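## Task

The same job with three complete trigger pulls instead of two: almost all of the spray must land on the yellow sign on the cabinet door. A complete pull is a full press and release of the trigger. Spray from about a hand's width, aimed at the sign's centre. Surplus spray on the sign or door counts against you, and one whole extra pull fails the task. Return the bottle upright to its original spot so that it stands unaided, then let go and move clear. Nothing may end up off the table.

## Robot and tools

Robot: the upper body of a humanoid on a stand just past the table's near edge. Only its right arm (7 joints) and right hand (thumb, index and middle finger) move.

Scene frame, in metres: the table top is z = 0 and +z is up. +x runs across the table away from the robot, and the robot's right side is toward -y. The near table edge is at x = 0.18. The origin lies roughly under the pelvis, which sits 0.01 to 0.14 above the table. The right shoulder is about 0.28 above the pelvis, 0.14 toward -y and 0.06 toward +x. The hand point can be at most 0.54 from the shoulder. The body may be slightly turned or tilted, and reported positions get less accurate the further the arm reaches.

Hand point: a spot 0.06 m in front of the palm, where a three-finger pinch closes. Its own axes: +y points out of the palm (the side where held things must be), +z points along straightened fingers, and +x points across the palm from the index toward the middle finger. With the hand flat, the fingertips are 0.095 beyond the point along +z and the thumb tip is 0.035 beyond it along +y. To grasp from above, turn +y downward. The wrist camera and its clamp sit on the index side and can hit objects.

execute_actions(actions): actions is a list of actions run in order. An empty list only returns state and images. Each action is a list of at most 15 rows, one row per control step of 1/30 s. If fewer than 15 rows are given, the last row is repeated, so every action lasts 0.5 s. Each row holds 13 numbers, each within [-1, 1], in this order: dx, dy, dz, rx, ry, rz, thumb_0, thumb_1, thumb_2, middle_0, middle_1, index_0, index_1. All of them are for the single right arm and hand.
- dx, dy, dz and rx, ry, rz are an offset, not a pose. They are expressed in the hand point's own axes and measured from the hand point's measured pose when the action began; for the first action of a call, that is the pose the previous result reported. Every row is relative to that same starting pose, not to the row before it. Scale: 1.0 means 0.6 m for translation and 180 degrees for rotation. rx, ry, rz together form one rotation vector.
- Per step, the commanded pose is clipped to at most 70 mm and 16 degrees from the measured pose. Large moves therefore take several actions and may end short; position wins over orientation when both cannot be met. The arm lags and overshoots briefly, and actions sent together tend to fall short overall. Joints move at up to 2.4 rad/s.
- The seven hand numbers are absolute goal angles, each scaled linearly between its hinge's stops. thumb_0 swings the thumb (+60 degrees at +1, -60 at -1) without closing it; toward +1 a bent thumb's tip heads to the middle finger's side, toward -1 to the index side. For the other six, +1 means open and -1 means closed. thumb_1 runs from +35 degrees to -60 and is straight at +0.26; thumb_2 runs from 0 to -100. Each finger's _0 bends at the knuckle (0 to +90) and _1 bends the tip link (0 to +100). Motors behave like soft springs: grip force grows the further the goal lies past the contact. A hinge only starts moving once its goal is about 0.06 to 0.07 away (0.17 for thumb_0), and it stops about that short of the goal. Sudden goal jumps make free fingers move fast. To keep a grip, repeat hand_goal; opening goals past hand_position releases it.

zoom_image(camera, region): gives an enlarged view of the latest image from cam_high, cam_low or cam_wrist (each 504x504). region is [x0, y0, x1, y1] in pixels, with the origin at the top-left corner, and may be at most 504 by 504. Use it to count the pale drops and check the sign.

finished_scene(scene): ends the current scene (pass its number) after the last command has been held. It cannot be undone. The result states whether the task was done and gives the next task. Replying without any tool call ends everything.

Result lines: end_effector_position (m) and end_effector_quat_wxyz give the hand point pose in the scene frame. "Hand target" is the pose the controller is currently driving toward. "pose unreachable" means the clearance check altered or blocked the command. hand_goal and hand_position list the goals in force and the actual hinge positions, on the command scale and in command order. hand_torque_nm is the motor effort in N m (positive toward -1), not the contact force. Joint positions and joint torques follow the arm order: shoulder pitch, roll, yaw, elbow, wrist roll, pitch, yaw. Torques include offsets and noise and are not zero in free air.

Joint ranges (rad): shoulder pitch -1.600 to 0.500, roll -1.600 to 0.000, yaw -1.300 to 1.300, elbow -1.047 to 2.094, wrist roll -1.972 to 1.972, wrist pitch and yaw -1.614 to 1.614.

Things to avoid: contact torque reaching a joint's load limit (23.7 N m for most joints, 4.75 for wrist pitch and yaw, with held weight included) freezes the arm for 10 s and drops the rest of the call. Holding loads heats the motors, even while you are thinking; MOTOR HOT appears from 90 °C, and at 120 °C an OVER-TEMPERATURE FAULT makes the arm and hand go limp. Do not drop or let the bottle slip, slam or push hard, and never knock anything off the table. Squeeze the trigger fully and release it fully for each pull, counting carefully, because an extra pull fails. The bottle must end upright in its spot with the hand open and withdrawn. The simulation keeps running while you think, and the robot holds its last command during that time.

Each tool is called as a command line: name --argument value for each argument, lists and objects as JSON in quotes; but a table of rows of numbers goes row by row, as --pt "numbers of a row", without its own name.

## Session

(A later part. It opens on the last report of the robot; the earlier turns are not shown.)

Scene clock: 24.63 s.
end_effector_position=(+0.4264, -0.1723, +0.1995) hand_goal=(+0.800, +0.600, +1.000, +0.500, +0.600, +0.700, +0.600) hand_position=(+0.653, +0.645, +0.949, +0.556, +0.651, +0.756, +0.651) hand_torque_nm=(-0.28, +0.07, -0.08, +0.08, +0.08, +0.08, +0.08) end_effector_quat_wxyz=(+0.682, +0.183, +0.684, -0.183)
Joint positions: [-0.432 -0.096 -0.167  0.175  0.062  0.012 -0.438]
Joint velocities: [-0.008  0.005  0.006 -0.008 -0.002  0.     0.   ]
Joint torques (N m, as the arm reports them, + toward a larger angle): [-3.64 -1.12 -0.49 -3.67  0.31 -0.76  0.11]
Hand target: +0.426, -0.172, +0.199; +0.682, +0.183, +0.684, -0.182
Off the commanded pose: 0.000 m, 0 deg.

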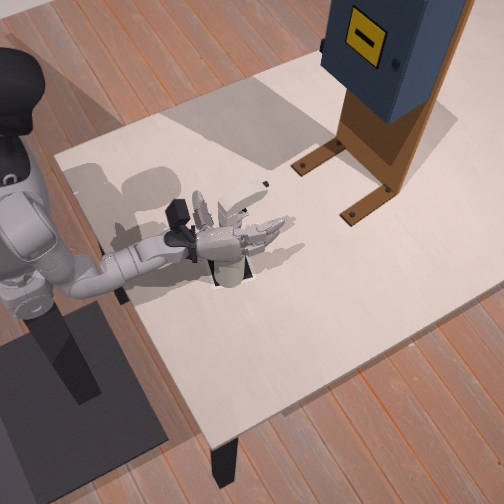

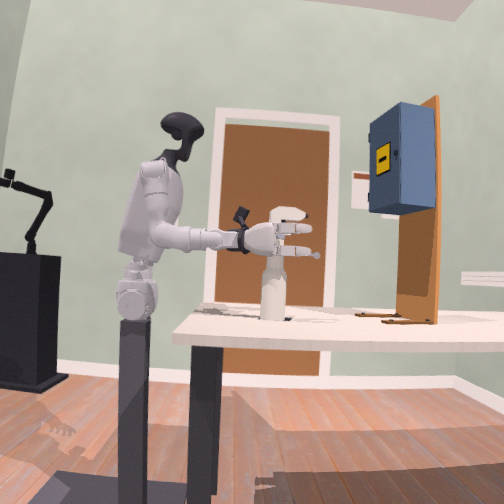

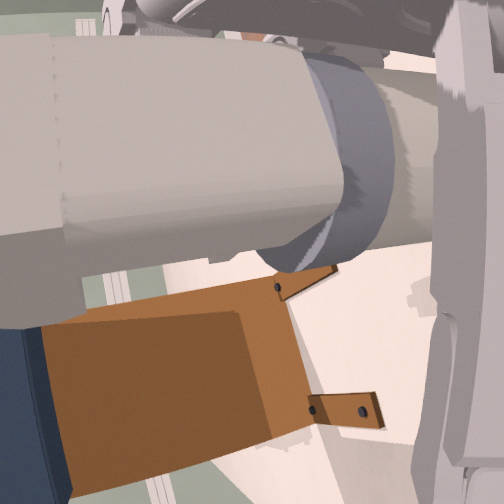

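execute_actions --actions '[[[-0.009,0.005,0,0,0,0,0.8,0.3,0.6,0.1,0.2,0.5,0.4]],[[0,0,0,0,0,0,0.8,0.0,0.2,-0.15,-0.2,0.35,0.2]],[[0,0,0,0,0,0,0.8,-0.2,-0.2,-0.35,-0.5,0.35,0.2]]]'

zoom_image --camera "cam_high" --region '[150, 150, 310, 310]'

zoom_image --camera "cam_low" --region '[200, 180, 350, 330]'

Scene clock: 26.33 s.
end_effector_position=(+0.4279, -0.1704, +0.2054) hand_goal=(+0.800, -0.200, -0.200, -0.350, -0.500, +0.350, +0.200) hand_position=(+0.663, -0.055, -0.149, -0.185, -0.363, +0.406, +0.251) hand_torque_nm=(-0.26, +0.22, +0.08, +0.24, +0.22, +0.08, +0.08) end_effector_quat_wxyz=(+0.683, +0.184, +0.683, -0.182)
Joint positions: [-0.438 -0.094 -0.163  0.143  0.062  0.047 -0.446]
Joint velocities: [ 0.    -0.005  0.003  0.003 -0.008  0.     0.   ]
Joint torques (N m, as the arm reports them, + toward a larger angle): [-3.79 -1.1  -0.6  -3.71  0.43 -0.75  0.08]
Hand target: +0.428, -0.170, +0.205; +0.683, +0.184, +0.683, -0.182
Off the commanded pose: 0.000 m, 0 deg.

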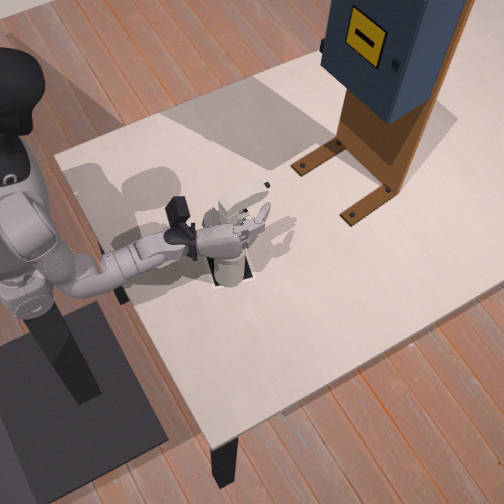

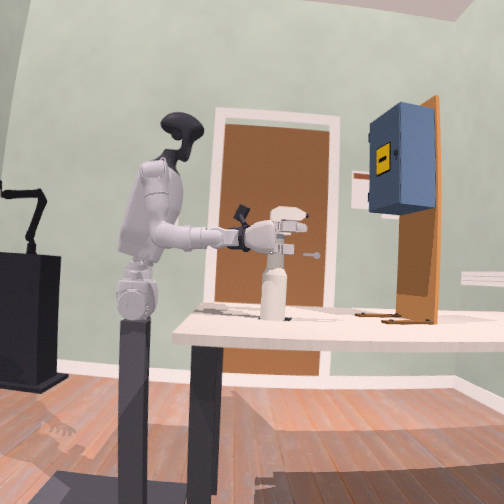

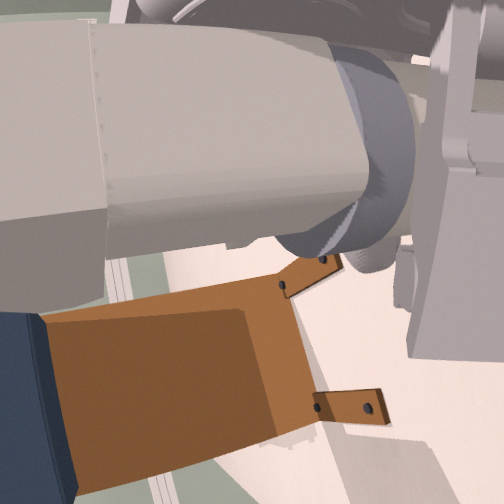

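Region (150, 150, 310, 310) of cam_high's 504x504 image, scaled by 3.150, with more detail than that image has.

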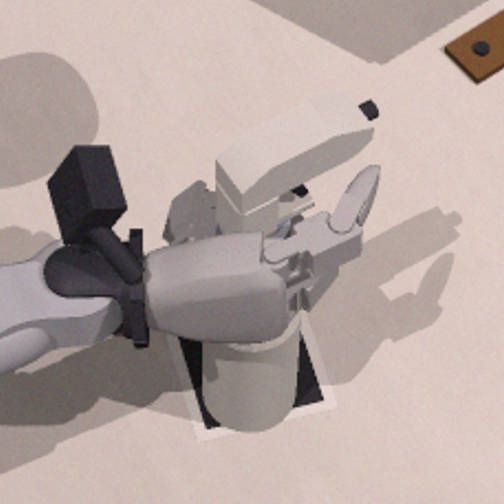

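Region (200, 180, 350, 330) of cam_low's 504x504 image, scaled by 3.360, with more detail than that image has.

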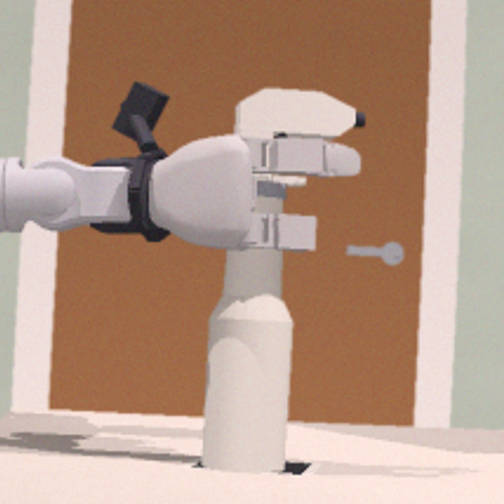

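execute_actions --actions '[[[0,0,0,0,0,0,0.8,-0.4,-0.6,-0.6,-0.8,0.2,0.05]],[[0,0,0,0,0,0,0.8,-0.6,-0.9,-0.8,-1,0.2,0.05]],[[-0.05,0,0,0,0,0,0.8,-0.6,-0.9,-0.8,-1,0.2,0.05]],[[0,0,0,0,0,0,0.8,-0.6,-0.9,-0.8,-1,0.2,0.05]]]'

zoom_image --camera "cam_high" --region '[150, 150, 310, 310]'

zoom_image --camera "cam_low" --region '[200, 180, 350, 330]'

Scene clock: 28.53 s.
end_effector_position=(+0.4279, -0.1694, +0.2368) hand_goal=(+0.800, -0.600, -0.900, -0.800, -1.000, +0.200, +0.050) hand_position=(+0.675, -0.075, -0.354, -0.187, -0.512, +0.256, +0.101) hand_torque_nm=(-0.24, +0.76, +0.76, +0.76, +0.76, +0.08, +0.08) end_effector_quat_wxyz=(+0.686, +0.181, +0.681, -0.182)
Joint positions: [-0.449 -0.107 -0.166 -0.059  0.071  0.255 -0.454]
Joint velocities: [-0.005  0.     0.003  0.003 -0.006  0.     0.   ]
Joint torques (N m, as the arm reports them, + toward a larger angle): [-4.45 -1.27 -0.71 -4.46  0.35 -1.04  0.08]
Hand target: +0.428, -0.169, +0.238; +0.687, +0.181, +0.680, -0.181
Off the commanded pose: 0.002 m, 0 deg.

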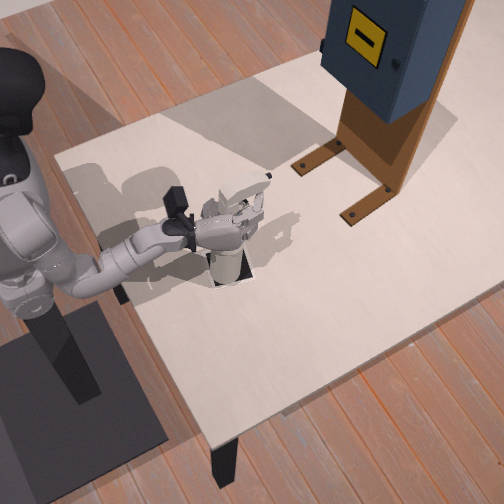

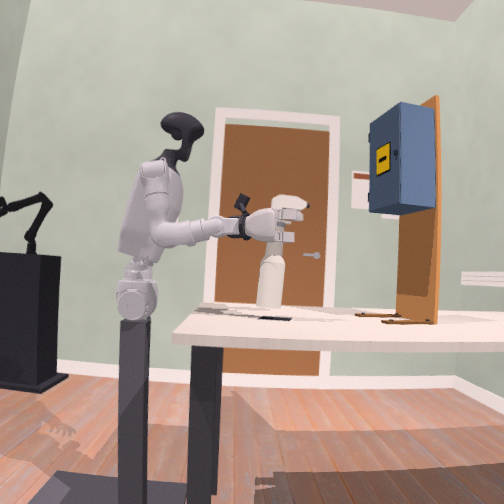

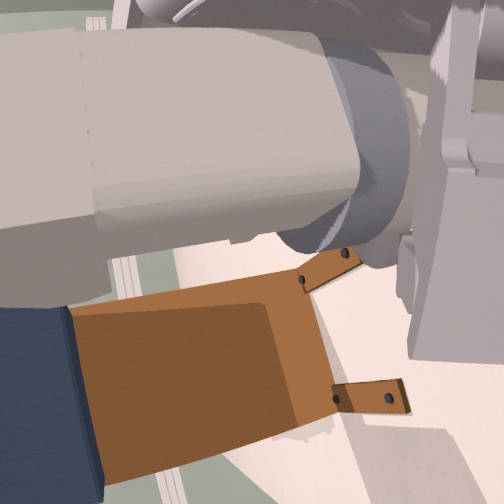

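Region (150, 150, 310, 310) of cam_high's 504x504 image, scaled by 3.150, with more detail than that image has.

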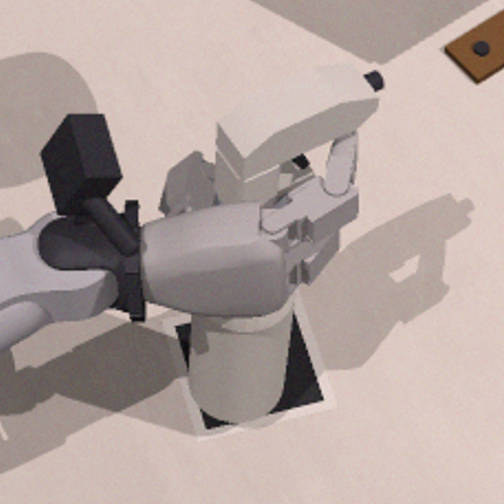

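Region (200, 180, 350, 330) of cam_low's 504x504 image, scaled by 3.360, with more detail than that image has.

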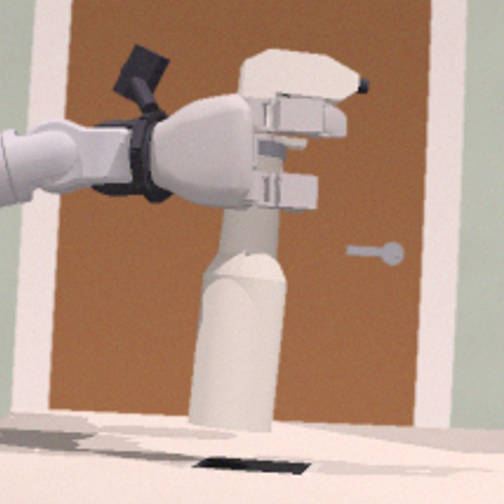

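execute_actions --actions '[[[-0.085,0,0.02,0,-0.028,0,0.8,-0.6,-0.9,-0.8,-1,0.12,0.0]],[[-0.085,0.02,0.03,-0.045,0,0,0.8,-0.6,-0.9,-0.8,-1,0.12,0.0]],[[-0.085,0.02,0.03,-0.045,0,0,0.8,-0.6,-0.9,-0.8,-1,0.12,0.0]],[[0,0,0,0,0,0,0.8,-0.6,-0.9,-0.8,-1,0.12,0.0]]]'

zoom_image --camera "cam_high" --region '[180, 0, 440, 260]'

zoom_image --camera "cam_low" --region '[220, 90, 450, 320]'

Scene clock: 30.73 s.
end_effector_position=(+0.4726, -0.1612, +0.3907) hand_goal=(+0.800, -0.600, -0.900, -0.800, -1.000, +0.120, +0.000) hand_position=(+0.676, -0.075, -0.354, -0.187, -0.513, +0.174, +0.051) hand_torque_nm=(-0.24, +0.76, +0.76, +0.76, +0.76, +0.08, +0.08) end_effector_quat_wxyz=(+0.729, +0.071, +0.674, -0.099)
Joint positions: [-1.001 -0.426 -0.25  -0.048  0.236  0.785 -0.185]
Joint velocities: [-0.005  0.003 -0.002  0.     0.     0.     0.   ]
Joint torques (N m, as the arm reports them, + toward a larger angle): [-6.15 -2.61 -1.58 -3.55  0.45 -1.08  0.05]
Hand target: +0.472, -0.162, +0.392; +0.730, +0.072, +0.672, -0.100
Off the commanded pose: 0.002 m, 0 deg.

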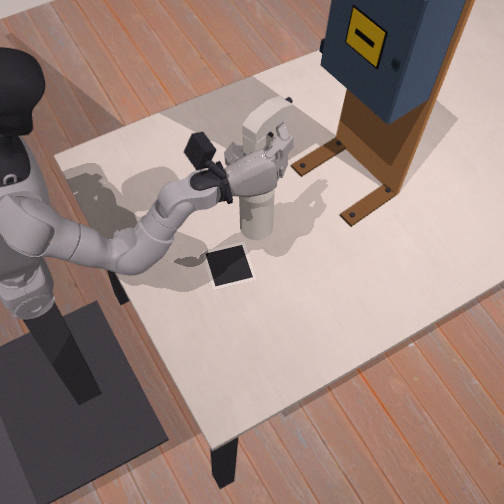

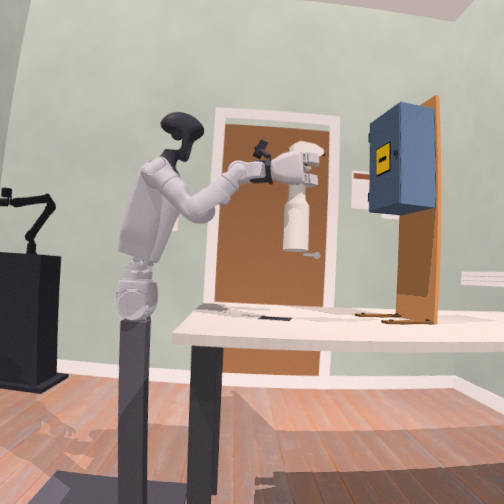

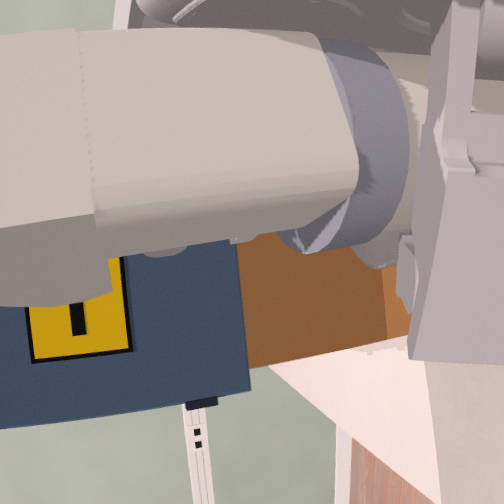

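Region (180, 0, 440, 260) of cam_high's 504x504 image, scaled by 1.938, with more detail than that image has.

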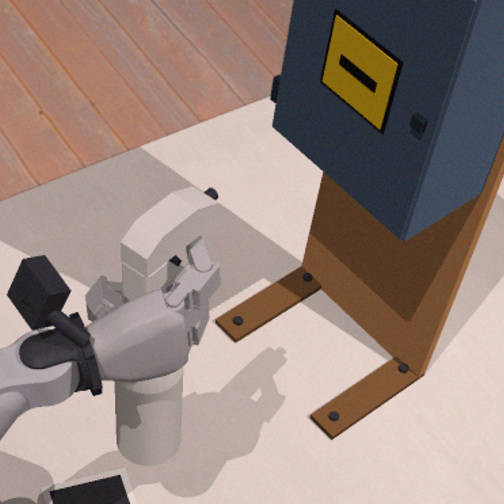

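Region (220, 90, 450, 320) of cam_low's 504x504 image, scaled by 2.191, with more detail than that image has.

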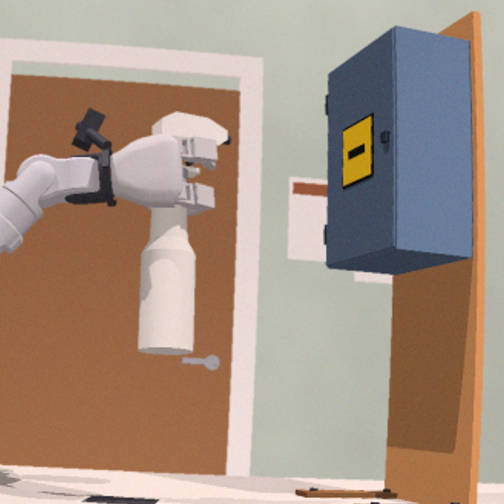

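execute_actions --actions '[[[-0.015,0.03,0.06,0,0,0,0.8,-0.6,-0.9,-0.8,-1,0.12,0.0]],[[-0.015,0.03,0.06,0,0,0,0.8,-0.6,-0.9,-0.8,-1,0.12,0.0]],[[0,0,0,0,0,0,0.8,-0.6,-0.9,-0.8,-1,0.12,0.0]]]'

zoom_image --camera "cam_high" --region '[230, 0, 440, 210]'

zoom_image --camera "cam_low" --region '[260, 90, 450, 280]'

Scene clock: 32.53 s.
end_effector_position=(+0.5467, -0.1355, +0.4153) hand_goal=(+0.800, -0.600, -0.900, -0.800, -1.000, +0.120, +0.000) hand_position=(+0.676, -0.075, -0.354, -0.187, -0.513, +0.173, +0.050) hand_torque_nm=(-0.24, +0.76, +0.76, +0.76, +0.76, +0.08, +0.08) end_effector_quat_wxyz=(+0.729, +0.072, +0.674, -0.094)
Joint positions: [-1.456 -0.391 -0.174  0.793  0.122  0.373 -0.17 ]
Joint velocities: [-0.003  0.    -0.005 -0.006 -0.012  0.     0.   ]
Joint torques (N m, as the arm reports them, + toward a larger angle): [-7.81 -2.17 -0.89 -4.31  0.56 -1.02  0.04]
Hand target: +0.547, -0.135, +0.416; +0.730, +0.072, +0.673, -0.093
Off the commanded pose: 0.001 m, 0 deg.

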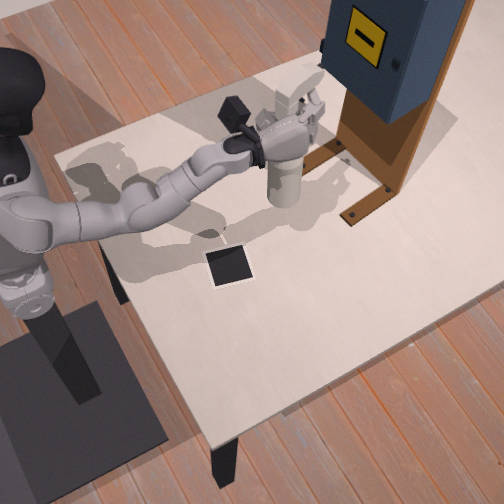

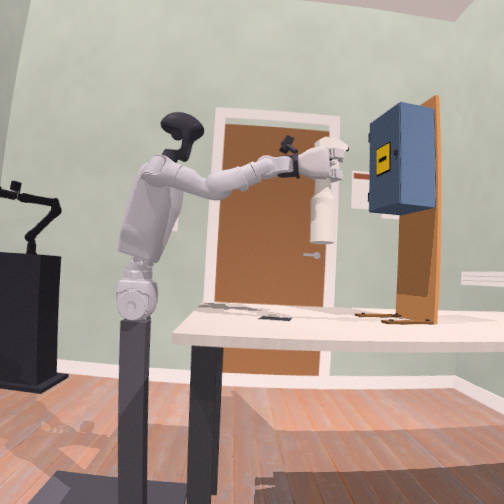

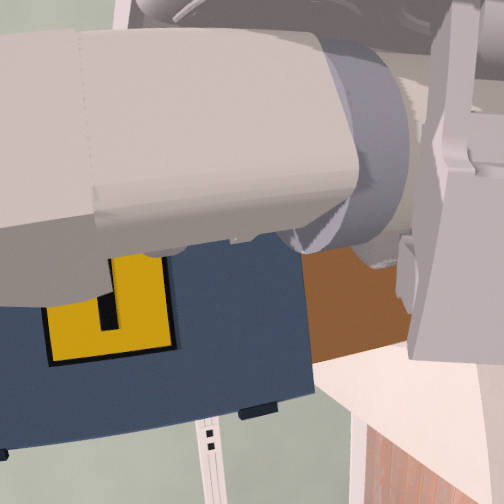

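Region (230, 0, 440, 210) of cam_high's 504x504 image, scaled by 2.400, with more detail than that image has.

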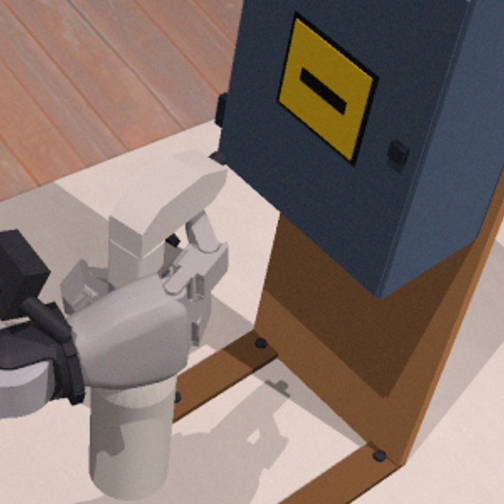

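Region (260, 90, 450, 280) of cam_low's 504x504 image, scaled by 2.653, with more detail than that image has.

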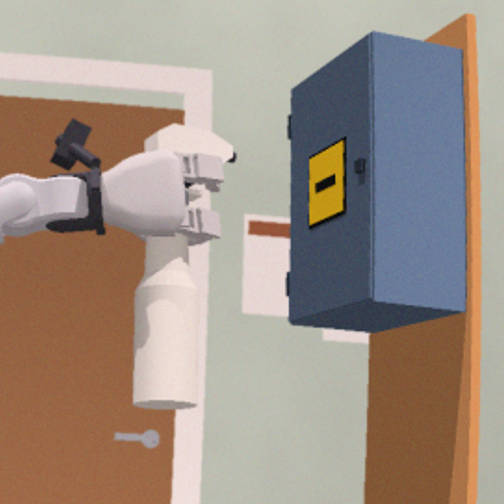

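execute_actions --actions '[[[0.027,-0.004,0.029,0,0,0,0.8,-0.6,-0.9,-0.8,-1,0.12,0.0]],[[0,0,0,0,0,0,0.8,-0.6,-0.9,-0.8,-1,0.12,0.0]]]'

zoom_image --camera "cam_high" --region '[230, 0, 440, 210]'

Scene clock: 33.77 s.
end_effector_position=(+0.5624, -0.1398, +0.4016) hand_goal=(+0.800, -0.600, -0.900, -0.800, -1.000, +0.120, +0.000) hand_position=(+0.676, -0.075, -0.354, -0.187, -0.513, +0.173, +0.050) hand_torque_nm=(-0.24, +0.76, +0.76, +0.76, +0.76, +0.08, +0.08) end_effector_quat_wxyz=(+0.729, +0.084, +0.671, -0.104)
Joint positions: [-1.591 -0.394 -0.182  1.224  0.087  0.072 -0.175]
Joint velocities: [ 0.012  0.006 -0.006  0.    -0.003  0.     0.   ]
Joint torques (N m, as the arm reports them, + toward a larger angle): [-7.88 -2.19 -0.46 -4.32  0.53 -0.97  0.11]
Hand target: +0.562, -0.140, +0.400; +0.727, +0.083, +0.673, -0.104
Off the commanded pose: 0.002 m, 0 deg.

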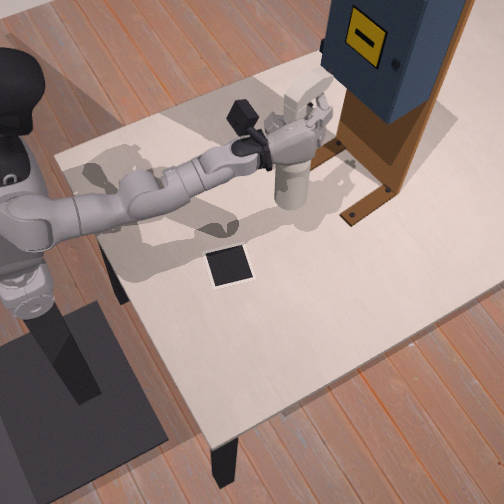

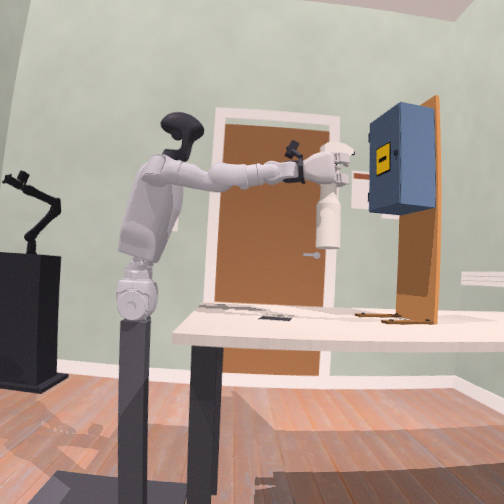

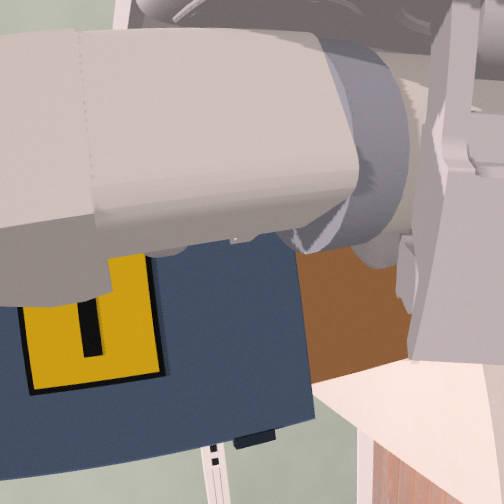

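Region (230, 0, 440, 210) of cam_high's 504x504 image, scaled by 2.400, with more detail than that image has.

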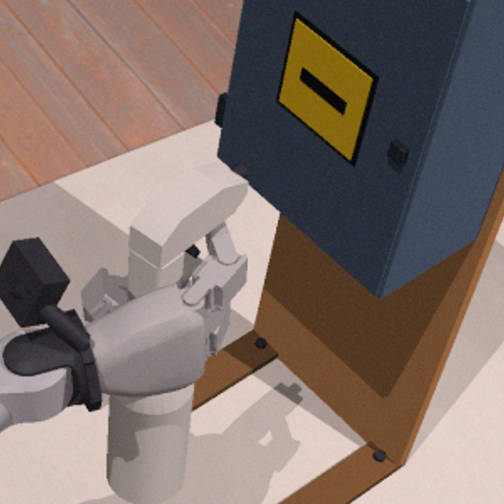

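execute_actions --actions '[[[0,0.005,-0.003,-0.012,0,0,0.8,-0.6,-0.9,-0.8,-1,0.05,-0.1]],[[0,0,0,0,0,0,0.8,-0.6,-0.9,-0.8,-1,-0.1,-0.3]]]'

zoom_image --camera "cam_high" --region '[270, 0, 420, 150]'

Scene clock: 34.97 s.
end_effector_position=(+0.5611, -0.1363, +0.4014) hand_goal=(+0.800, -0.600, -0.900, -0.800, -1.000, -0.100, -0.300) hand_position=(+0.677, -0.075, -0.354, -0.187, -0.513, +0.068, -0.203) hand_torque_nm=(-0.23, +0.76, +0.76, +0.76, +0.76, +0.24, +0.15) end_effector_quat_wxyz=(+0.730, +0.074, +0.672, -0.095)
Joint positions: [-1.591 -0.395 -0.182  1.224  0.087  0.072 -0.148]
Joint velocities: [ 0.011  0.012  0.006  0.    -0.002  0.     0.   ]
Joint torques (N m, as the arm reports them, + toward a larger angle): [-8.06 -2.19 -0.57 -4.45  0.53 -1.04  0.05]
Hand target: +0.561, -0.136, +0.401; +0.730, +0.074, +0.672, -0.095
Off the commanded pose: 0.000 m, 0 deg.

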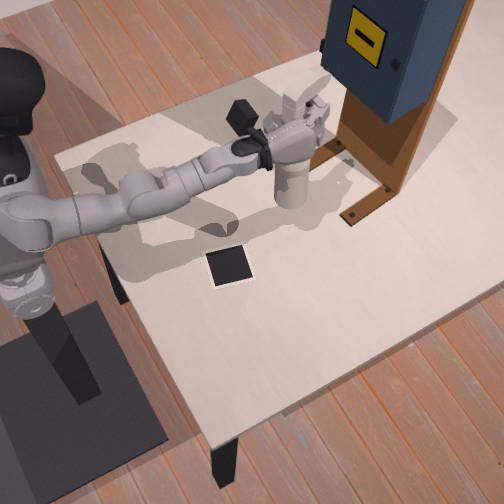

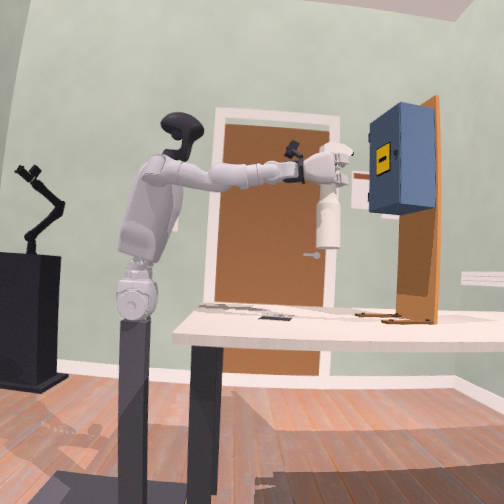

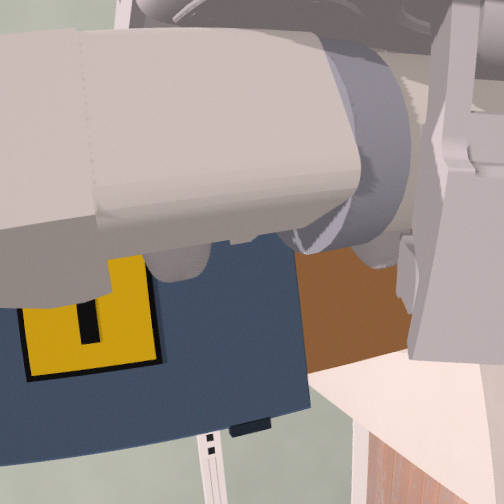

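Region (270, 0, 420, 150) of cam_high's 504x504 image, scaled by 3.360, with more detail than that image has.

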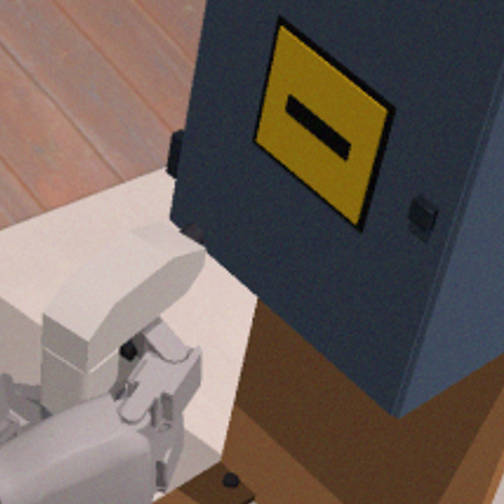

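Stiffer trigger this time; press a bit more.

execute_actions --actions '[[[0,0,0,0,0,0,0.8,-0.6,-0.9,-0.8,-1,-0.25,-0.45]]]'

zoom_image --camera "cam_high" --region '[270, 0, 420, 150]'

Scene clock: 35.60 s.
end_effector_position=(+0.5611, -0.1363, +0.4014) hand_goal=(+0.800, -0.600, -0.900, -0.800, -1.000, -0.250, -0.450) hand_position=(+0.679, -0.075, -0.354, -0.187, -0.513, +0.050, -0.326) hand_torque_nm=(-0.23, +0.76, +0.76, +0.76, +0.76, +0.43, +0.20) end_effector_quat_wxyz=(+0.730, +0.074, +0.672, -0.095)
Joint positions: [-1.591 -0.395 -0.182  1.224  0.087  0.072 -0.148]
Joint velocities: [ 0.003  0.002 -0.009  0.     0.003  0.     0.   ]
Joint torques (N m, as the arm reports them, + toward a larger angle): [-8.08 -2.24 -0.55 -4.38  0.57 -1.03  0.05]
Hand target: +0.561, -0.136, +0.401; +0.730, +0.074, +0.672, -0.095
Off the commanded pose: 0.000 m, 0 deg.

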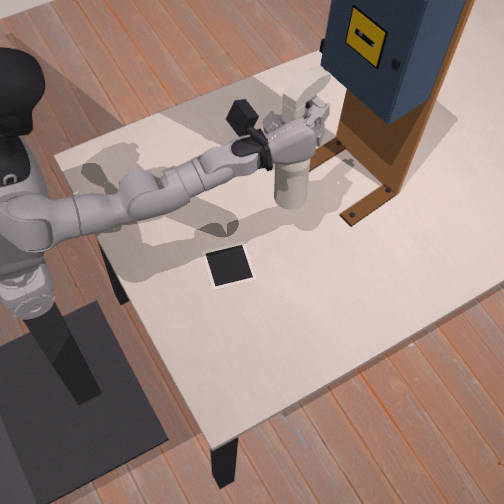

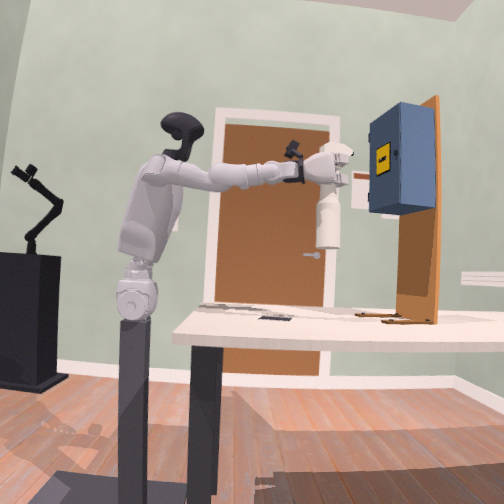

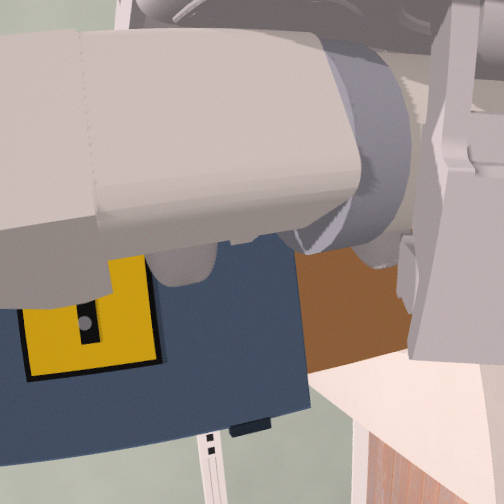

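Region (270, 0, 420, 150) of cam_high's 504x504 image, scaled by 3.360, with more detail than that image has.

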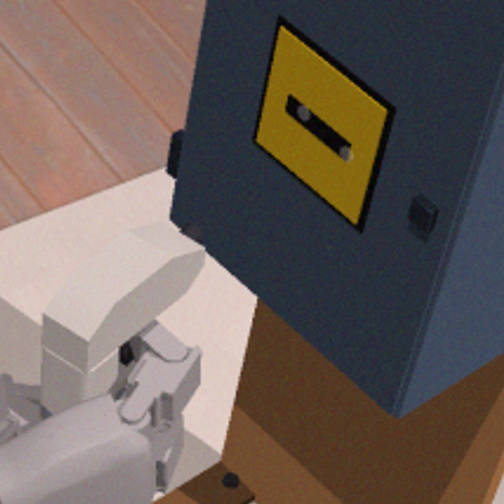

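execute_actions --actions '[[[0,0,0,0,0,0,0.8,-0.6,-0.9,-0.8,-1,-0.3,-0.75]],[[0,0,0,0,0,0,0.8,-0.6,-0.9,-0.8,-1,-0.3,-1]]]'

zoom_image --camera "cam_high" --region '[270, 0, 420, 150]'

Scene clock: 36.77 s.
end_effector_position=(+0.5611, -0.1363, +0.4014) hand_goal=(+0.800, -0.600, -0.900, -0.800, -1.000, -0.300, -1.000) hand_position=(+0.681, -0.075, -0.354, -0.187, -0.517, +0.046, -0.734) hand_torque_nm=(-0.23, +0.76, +0.76, +0.76, +0.76, +0.49, +0.42) end_effector_quat_wxyz=(+0.730, +0.074, +0.672, -0.095)
Joint positions: [-1.591 -0.395 -0.182  1.224  0.087  0.072 -0.148]
Joint velocities: [ 0.008 -0.008 -0.006  0.     0.     0.     0.   ]
Joint torques (N m, as the arm reports them, + toward a larger angle): [-8.02 -2.16 -0.61 -4.4   0.49 -1.03  0.05]
Hand target: +0.561, -0.136, +0.401; +0.730, +0.074, +0.672, -0.095
Off the commanded pose: 0.000 m, 0 deg.

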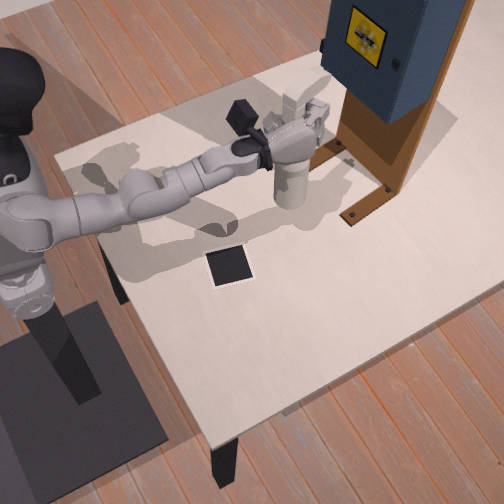

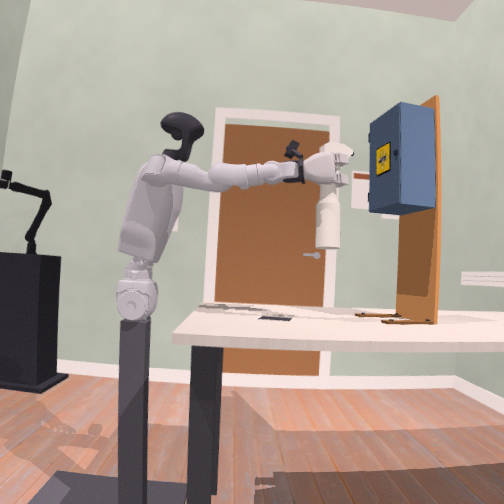

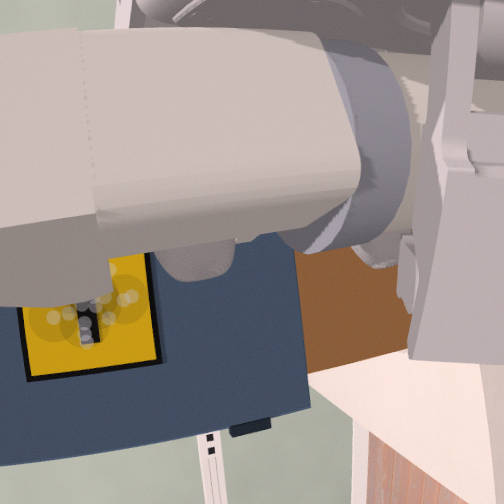

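Region (270, 0, 420, 150) of cam_high's 504x504 image, scaled by 3.360, with more detail than that image has.

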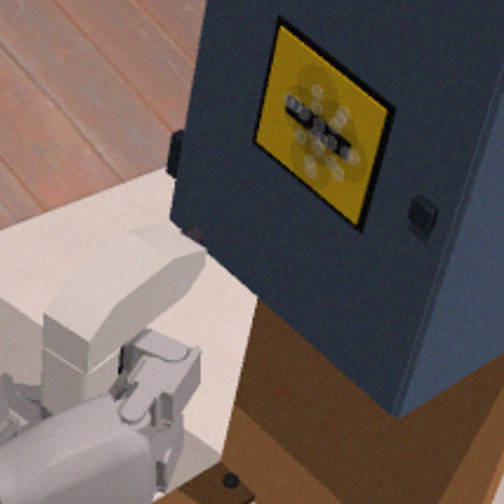

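execute_actions --actions '[[[0,0,0,0,0,0,0.8,-0.6,-0.9,-0.8,-1,-0.6,-1]]]'

zoom_image --camera "cam_high" --region '[335, 0, 395, 75]'

zoom_image --camera "cam_wrist" --region '[0, 220, 260, 400]'

Scene clock: 37.47 s.
end_effector_position=(+0.5611, -0.1363, +0.4014) hand_goal=(+0.800, -0.600, -0.900, -0.800, -1.000, -0.600, -1.000) hand_position=(+0.685, -0.075, -0.356, -0.187, -0.517, +0.031, -0.734) hand_torque_nm=(-0.22, +0.76, +0.76, +0.76, +0.76, +0.76, +0.42) end_effector_quat_wxyz=(+0.730, +0.074, +0.672, -0.095)
Joint positions: [-1.591 -0.395 -0.182  1.224  0.087  0.072 -0.148]
Joint velocities: [0.002 0.003 0.011 0.002 0.    0.    0.   ]
Joint torques (N m, as the arm reports them, + toward a larger angle): [-8.11 -2.23 -0.58 -4.37  0.52 -1.02  0.04]
Hand target: +0.561, -0.136, +0.401; +0.730, +0.074, +0.672, -0.095
Off the commanded pose: 0.000 m, 0 deg.

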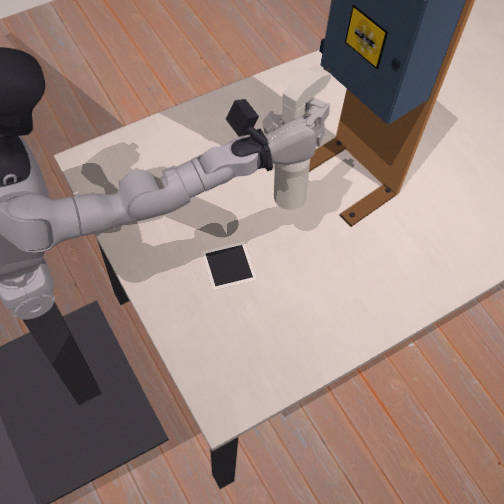

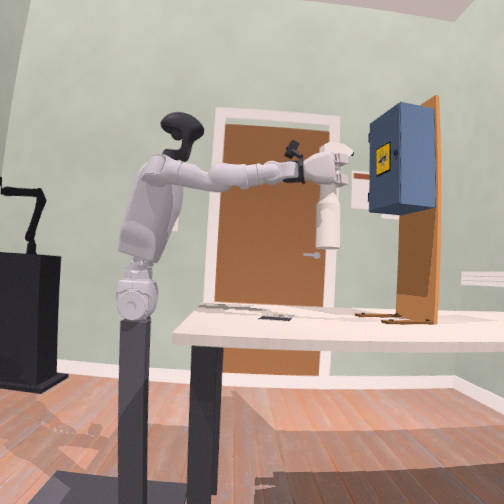

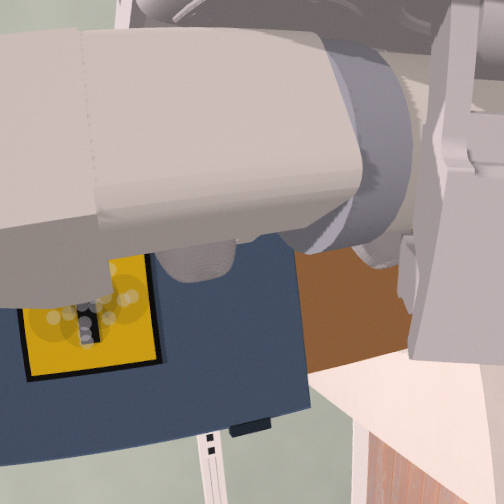

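Region (335, 0, 395, 75) of cam_high's 504x504 image, scaled by 6.720, with more detail than that image has; it fills the left 403 columns of this view, and the rest is white.

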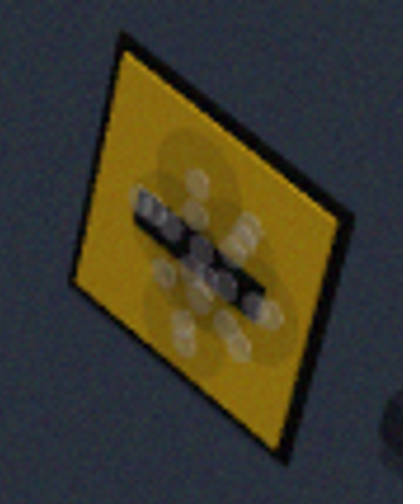

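Region (0, 220, 260, 400) of cam_wrist's 504x504 image, scaled by 1.938, with more detail than that image has; it fills the top 349 rows of this view, and the rest is white.

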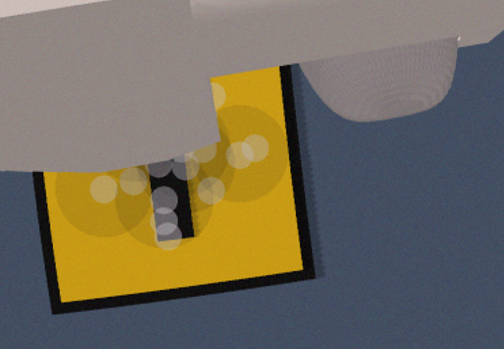

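execute_actions --actions '[[[0,0,0,0,0,0,0.8,-0.6,-0.9,-0.8,-1,0.0,-0.4]],[[0,0,0,0,0,0,0.8,-0.6,-0.9,-0.8,-1,0.25,0.1]],[[0,0,0,0,0,0,0.8,-0.6,-0.9,-0.8,-1,-0.1,-0.3]],[[0,0,0,0,0,0,0.8,-0.6,-0.9,-0.8,-1,-0.3,-0.6]],[[0,0,0,0,0,0,0.8,-0.6,-0.9,-0.8,-1,-0.3,-0.9]]]'

zoom_image --camera "cam_high" --region '[335, 0, 395, 75]'

Scene clock: 40.13 s.
end_effector_position=(+0.5611, -0.1363, +0.4014) hand_goal=(+0.800, -0.600, -0.900, -0.800, -1.000, -0.300, -0.900) hand_position=(+0.687, -0.075, -0.356, -0.187, -0.527, -0.029, -0.626) hand_torque_nm=(-0.21, +0.76, +0.76, +0.76, +0.75, +0.39, +0.43) end_effector_quat_wxyz=(+0.730, +0.074, +0.672, -0.095)
Joint positions: [-1.591 -0.395 -0.182  1.224  0.087  0.072 -0.148]
Joint velocities: [ 0.002  0.003  0.    -0.008  0.     0.     0.   ]
Joint torques (N m, as the arm reports them, + toward a larger angle): [-8.01 -2.14 -0.55 -4.39  0.55 -1.02  0.05]
Hand target: +0.561, -0.136, +0.401; +0.730, +0.074, +0.672, -0.095
Off the commanded pose: 0.000 m, 0 deg.

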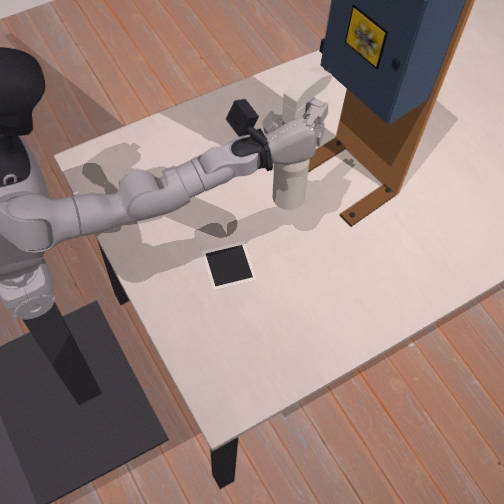

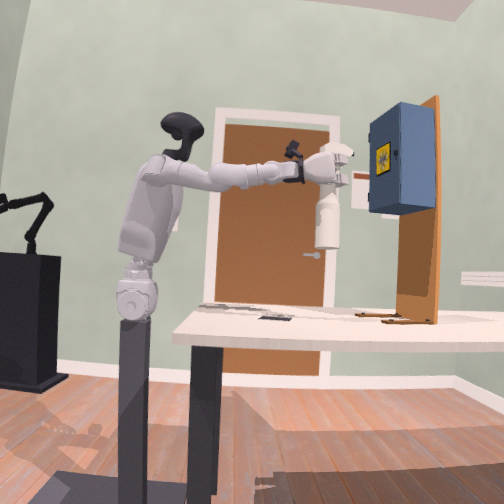

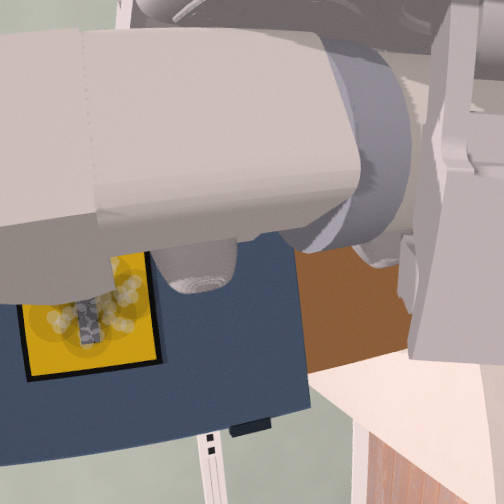

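Region (335, 0, 395, 75) of cam_high's 504x504 image, scaled by 6.720, with more detail than that image has; it fills the left 403 columns of this view, and the rest is white.

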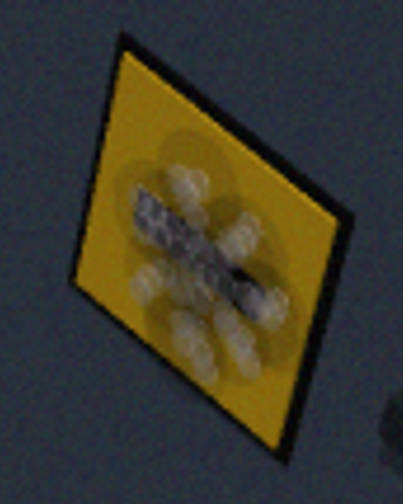

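execute_actions --actions '[[[0,0,0,0,0,0,0.8,-0.6,-0.9,-0.8,-1,-0.45,-1]]]'

zoom_image --camera "cam_wrist" --region '[0, 220, 260, 400]'

Scene clock: 40.70 s.
end_effector_position=(+0.5611, -0.1363, +0.4014) hand_goal=(+0.800, -0.600, -0.900, -0.800, -1.000, -0.450, -1.000) hand_position=(+0.688, -0.075, -0.356, -0.187, -0.527, -0.036, -0.636) hand_torque_nm=(-0.21, +0.76, +0.76, +0.76, +0.75, +0.59, +0.58) end_effector_quat_wxyz=(+0.730, +0.074, +0.672, -0.095)
Joint positions: [-1.591 -0.395 -0.182  1.224  0.087  0.072 -0.148]
Joint velocities: [-0.006 -0.005  0.006  0.     0.     0.     0.   ]
Joint torques (N m, as the arm reports them, + toward a larger angle): [-8.1  -2.24 -0.63 -4.38  0.58 -1.03  0.04]
Hand target: +0.561, -0.136, +0.401; +0.730, +0.074, +0.672, -0.095
Off the commanded pose: 0.000 m, 0 deg.

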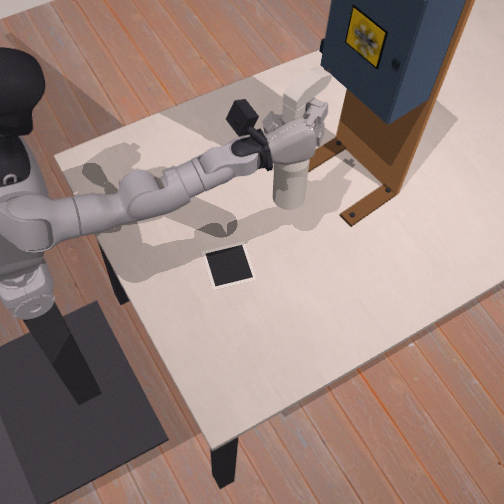

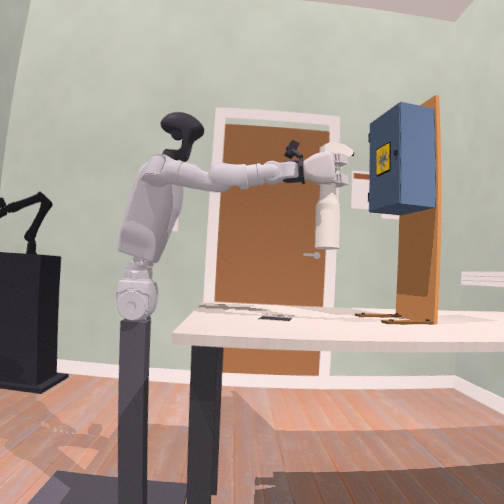

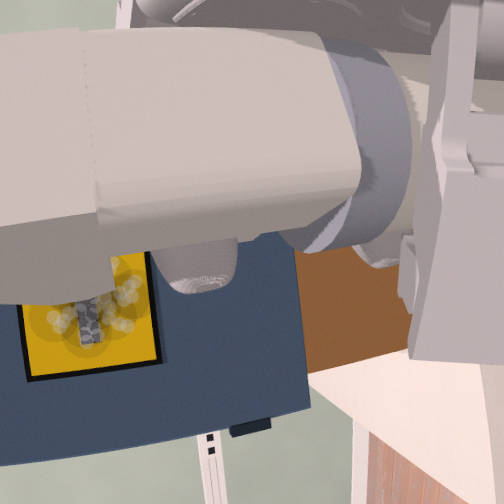

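Region (0, 220, 260, 400) of cam_wrist's 504x504 image, scaled by 1.938, with more detail than that image has; it fills the top 349 rows of this view, and the rest is white.

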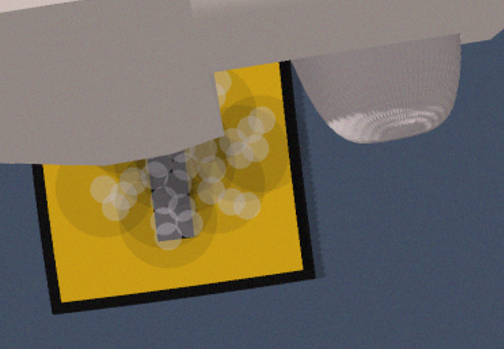

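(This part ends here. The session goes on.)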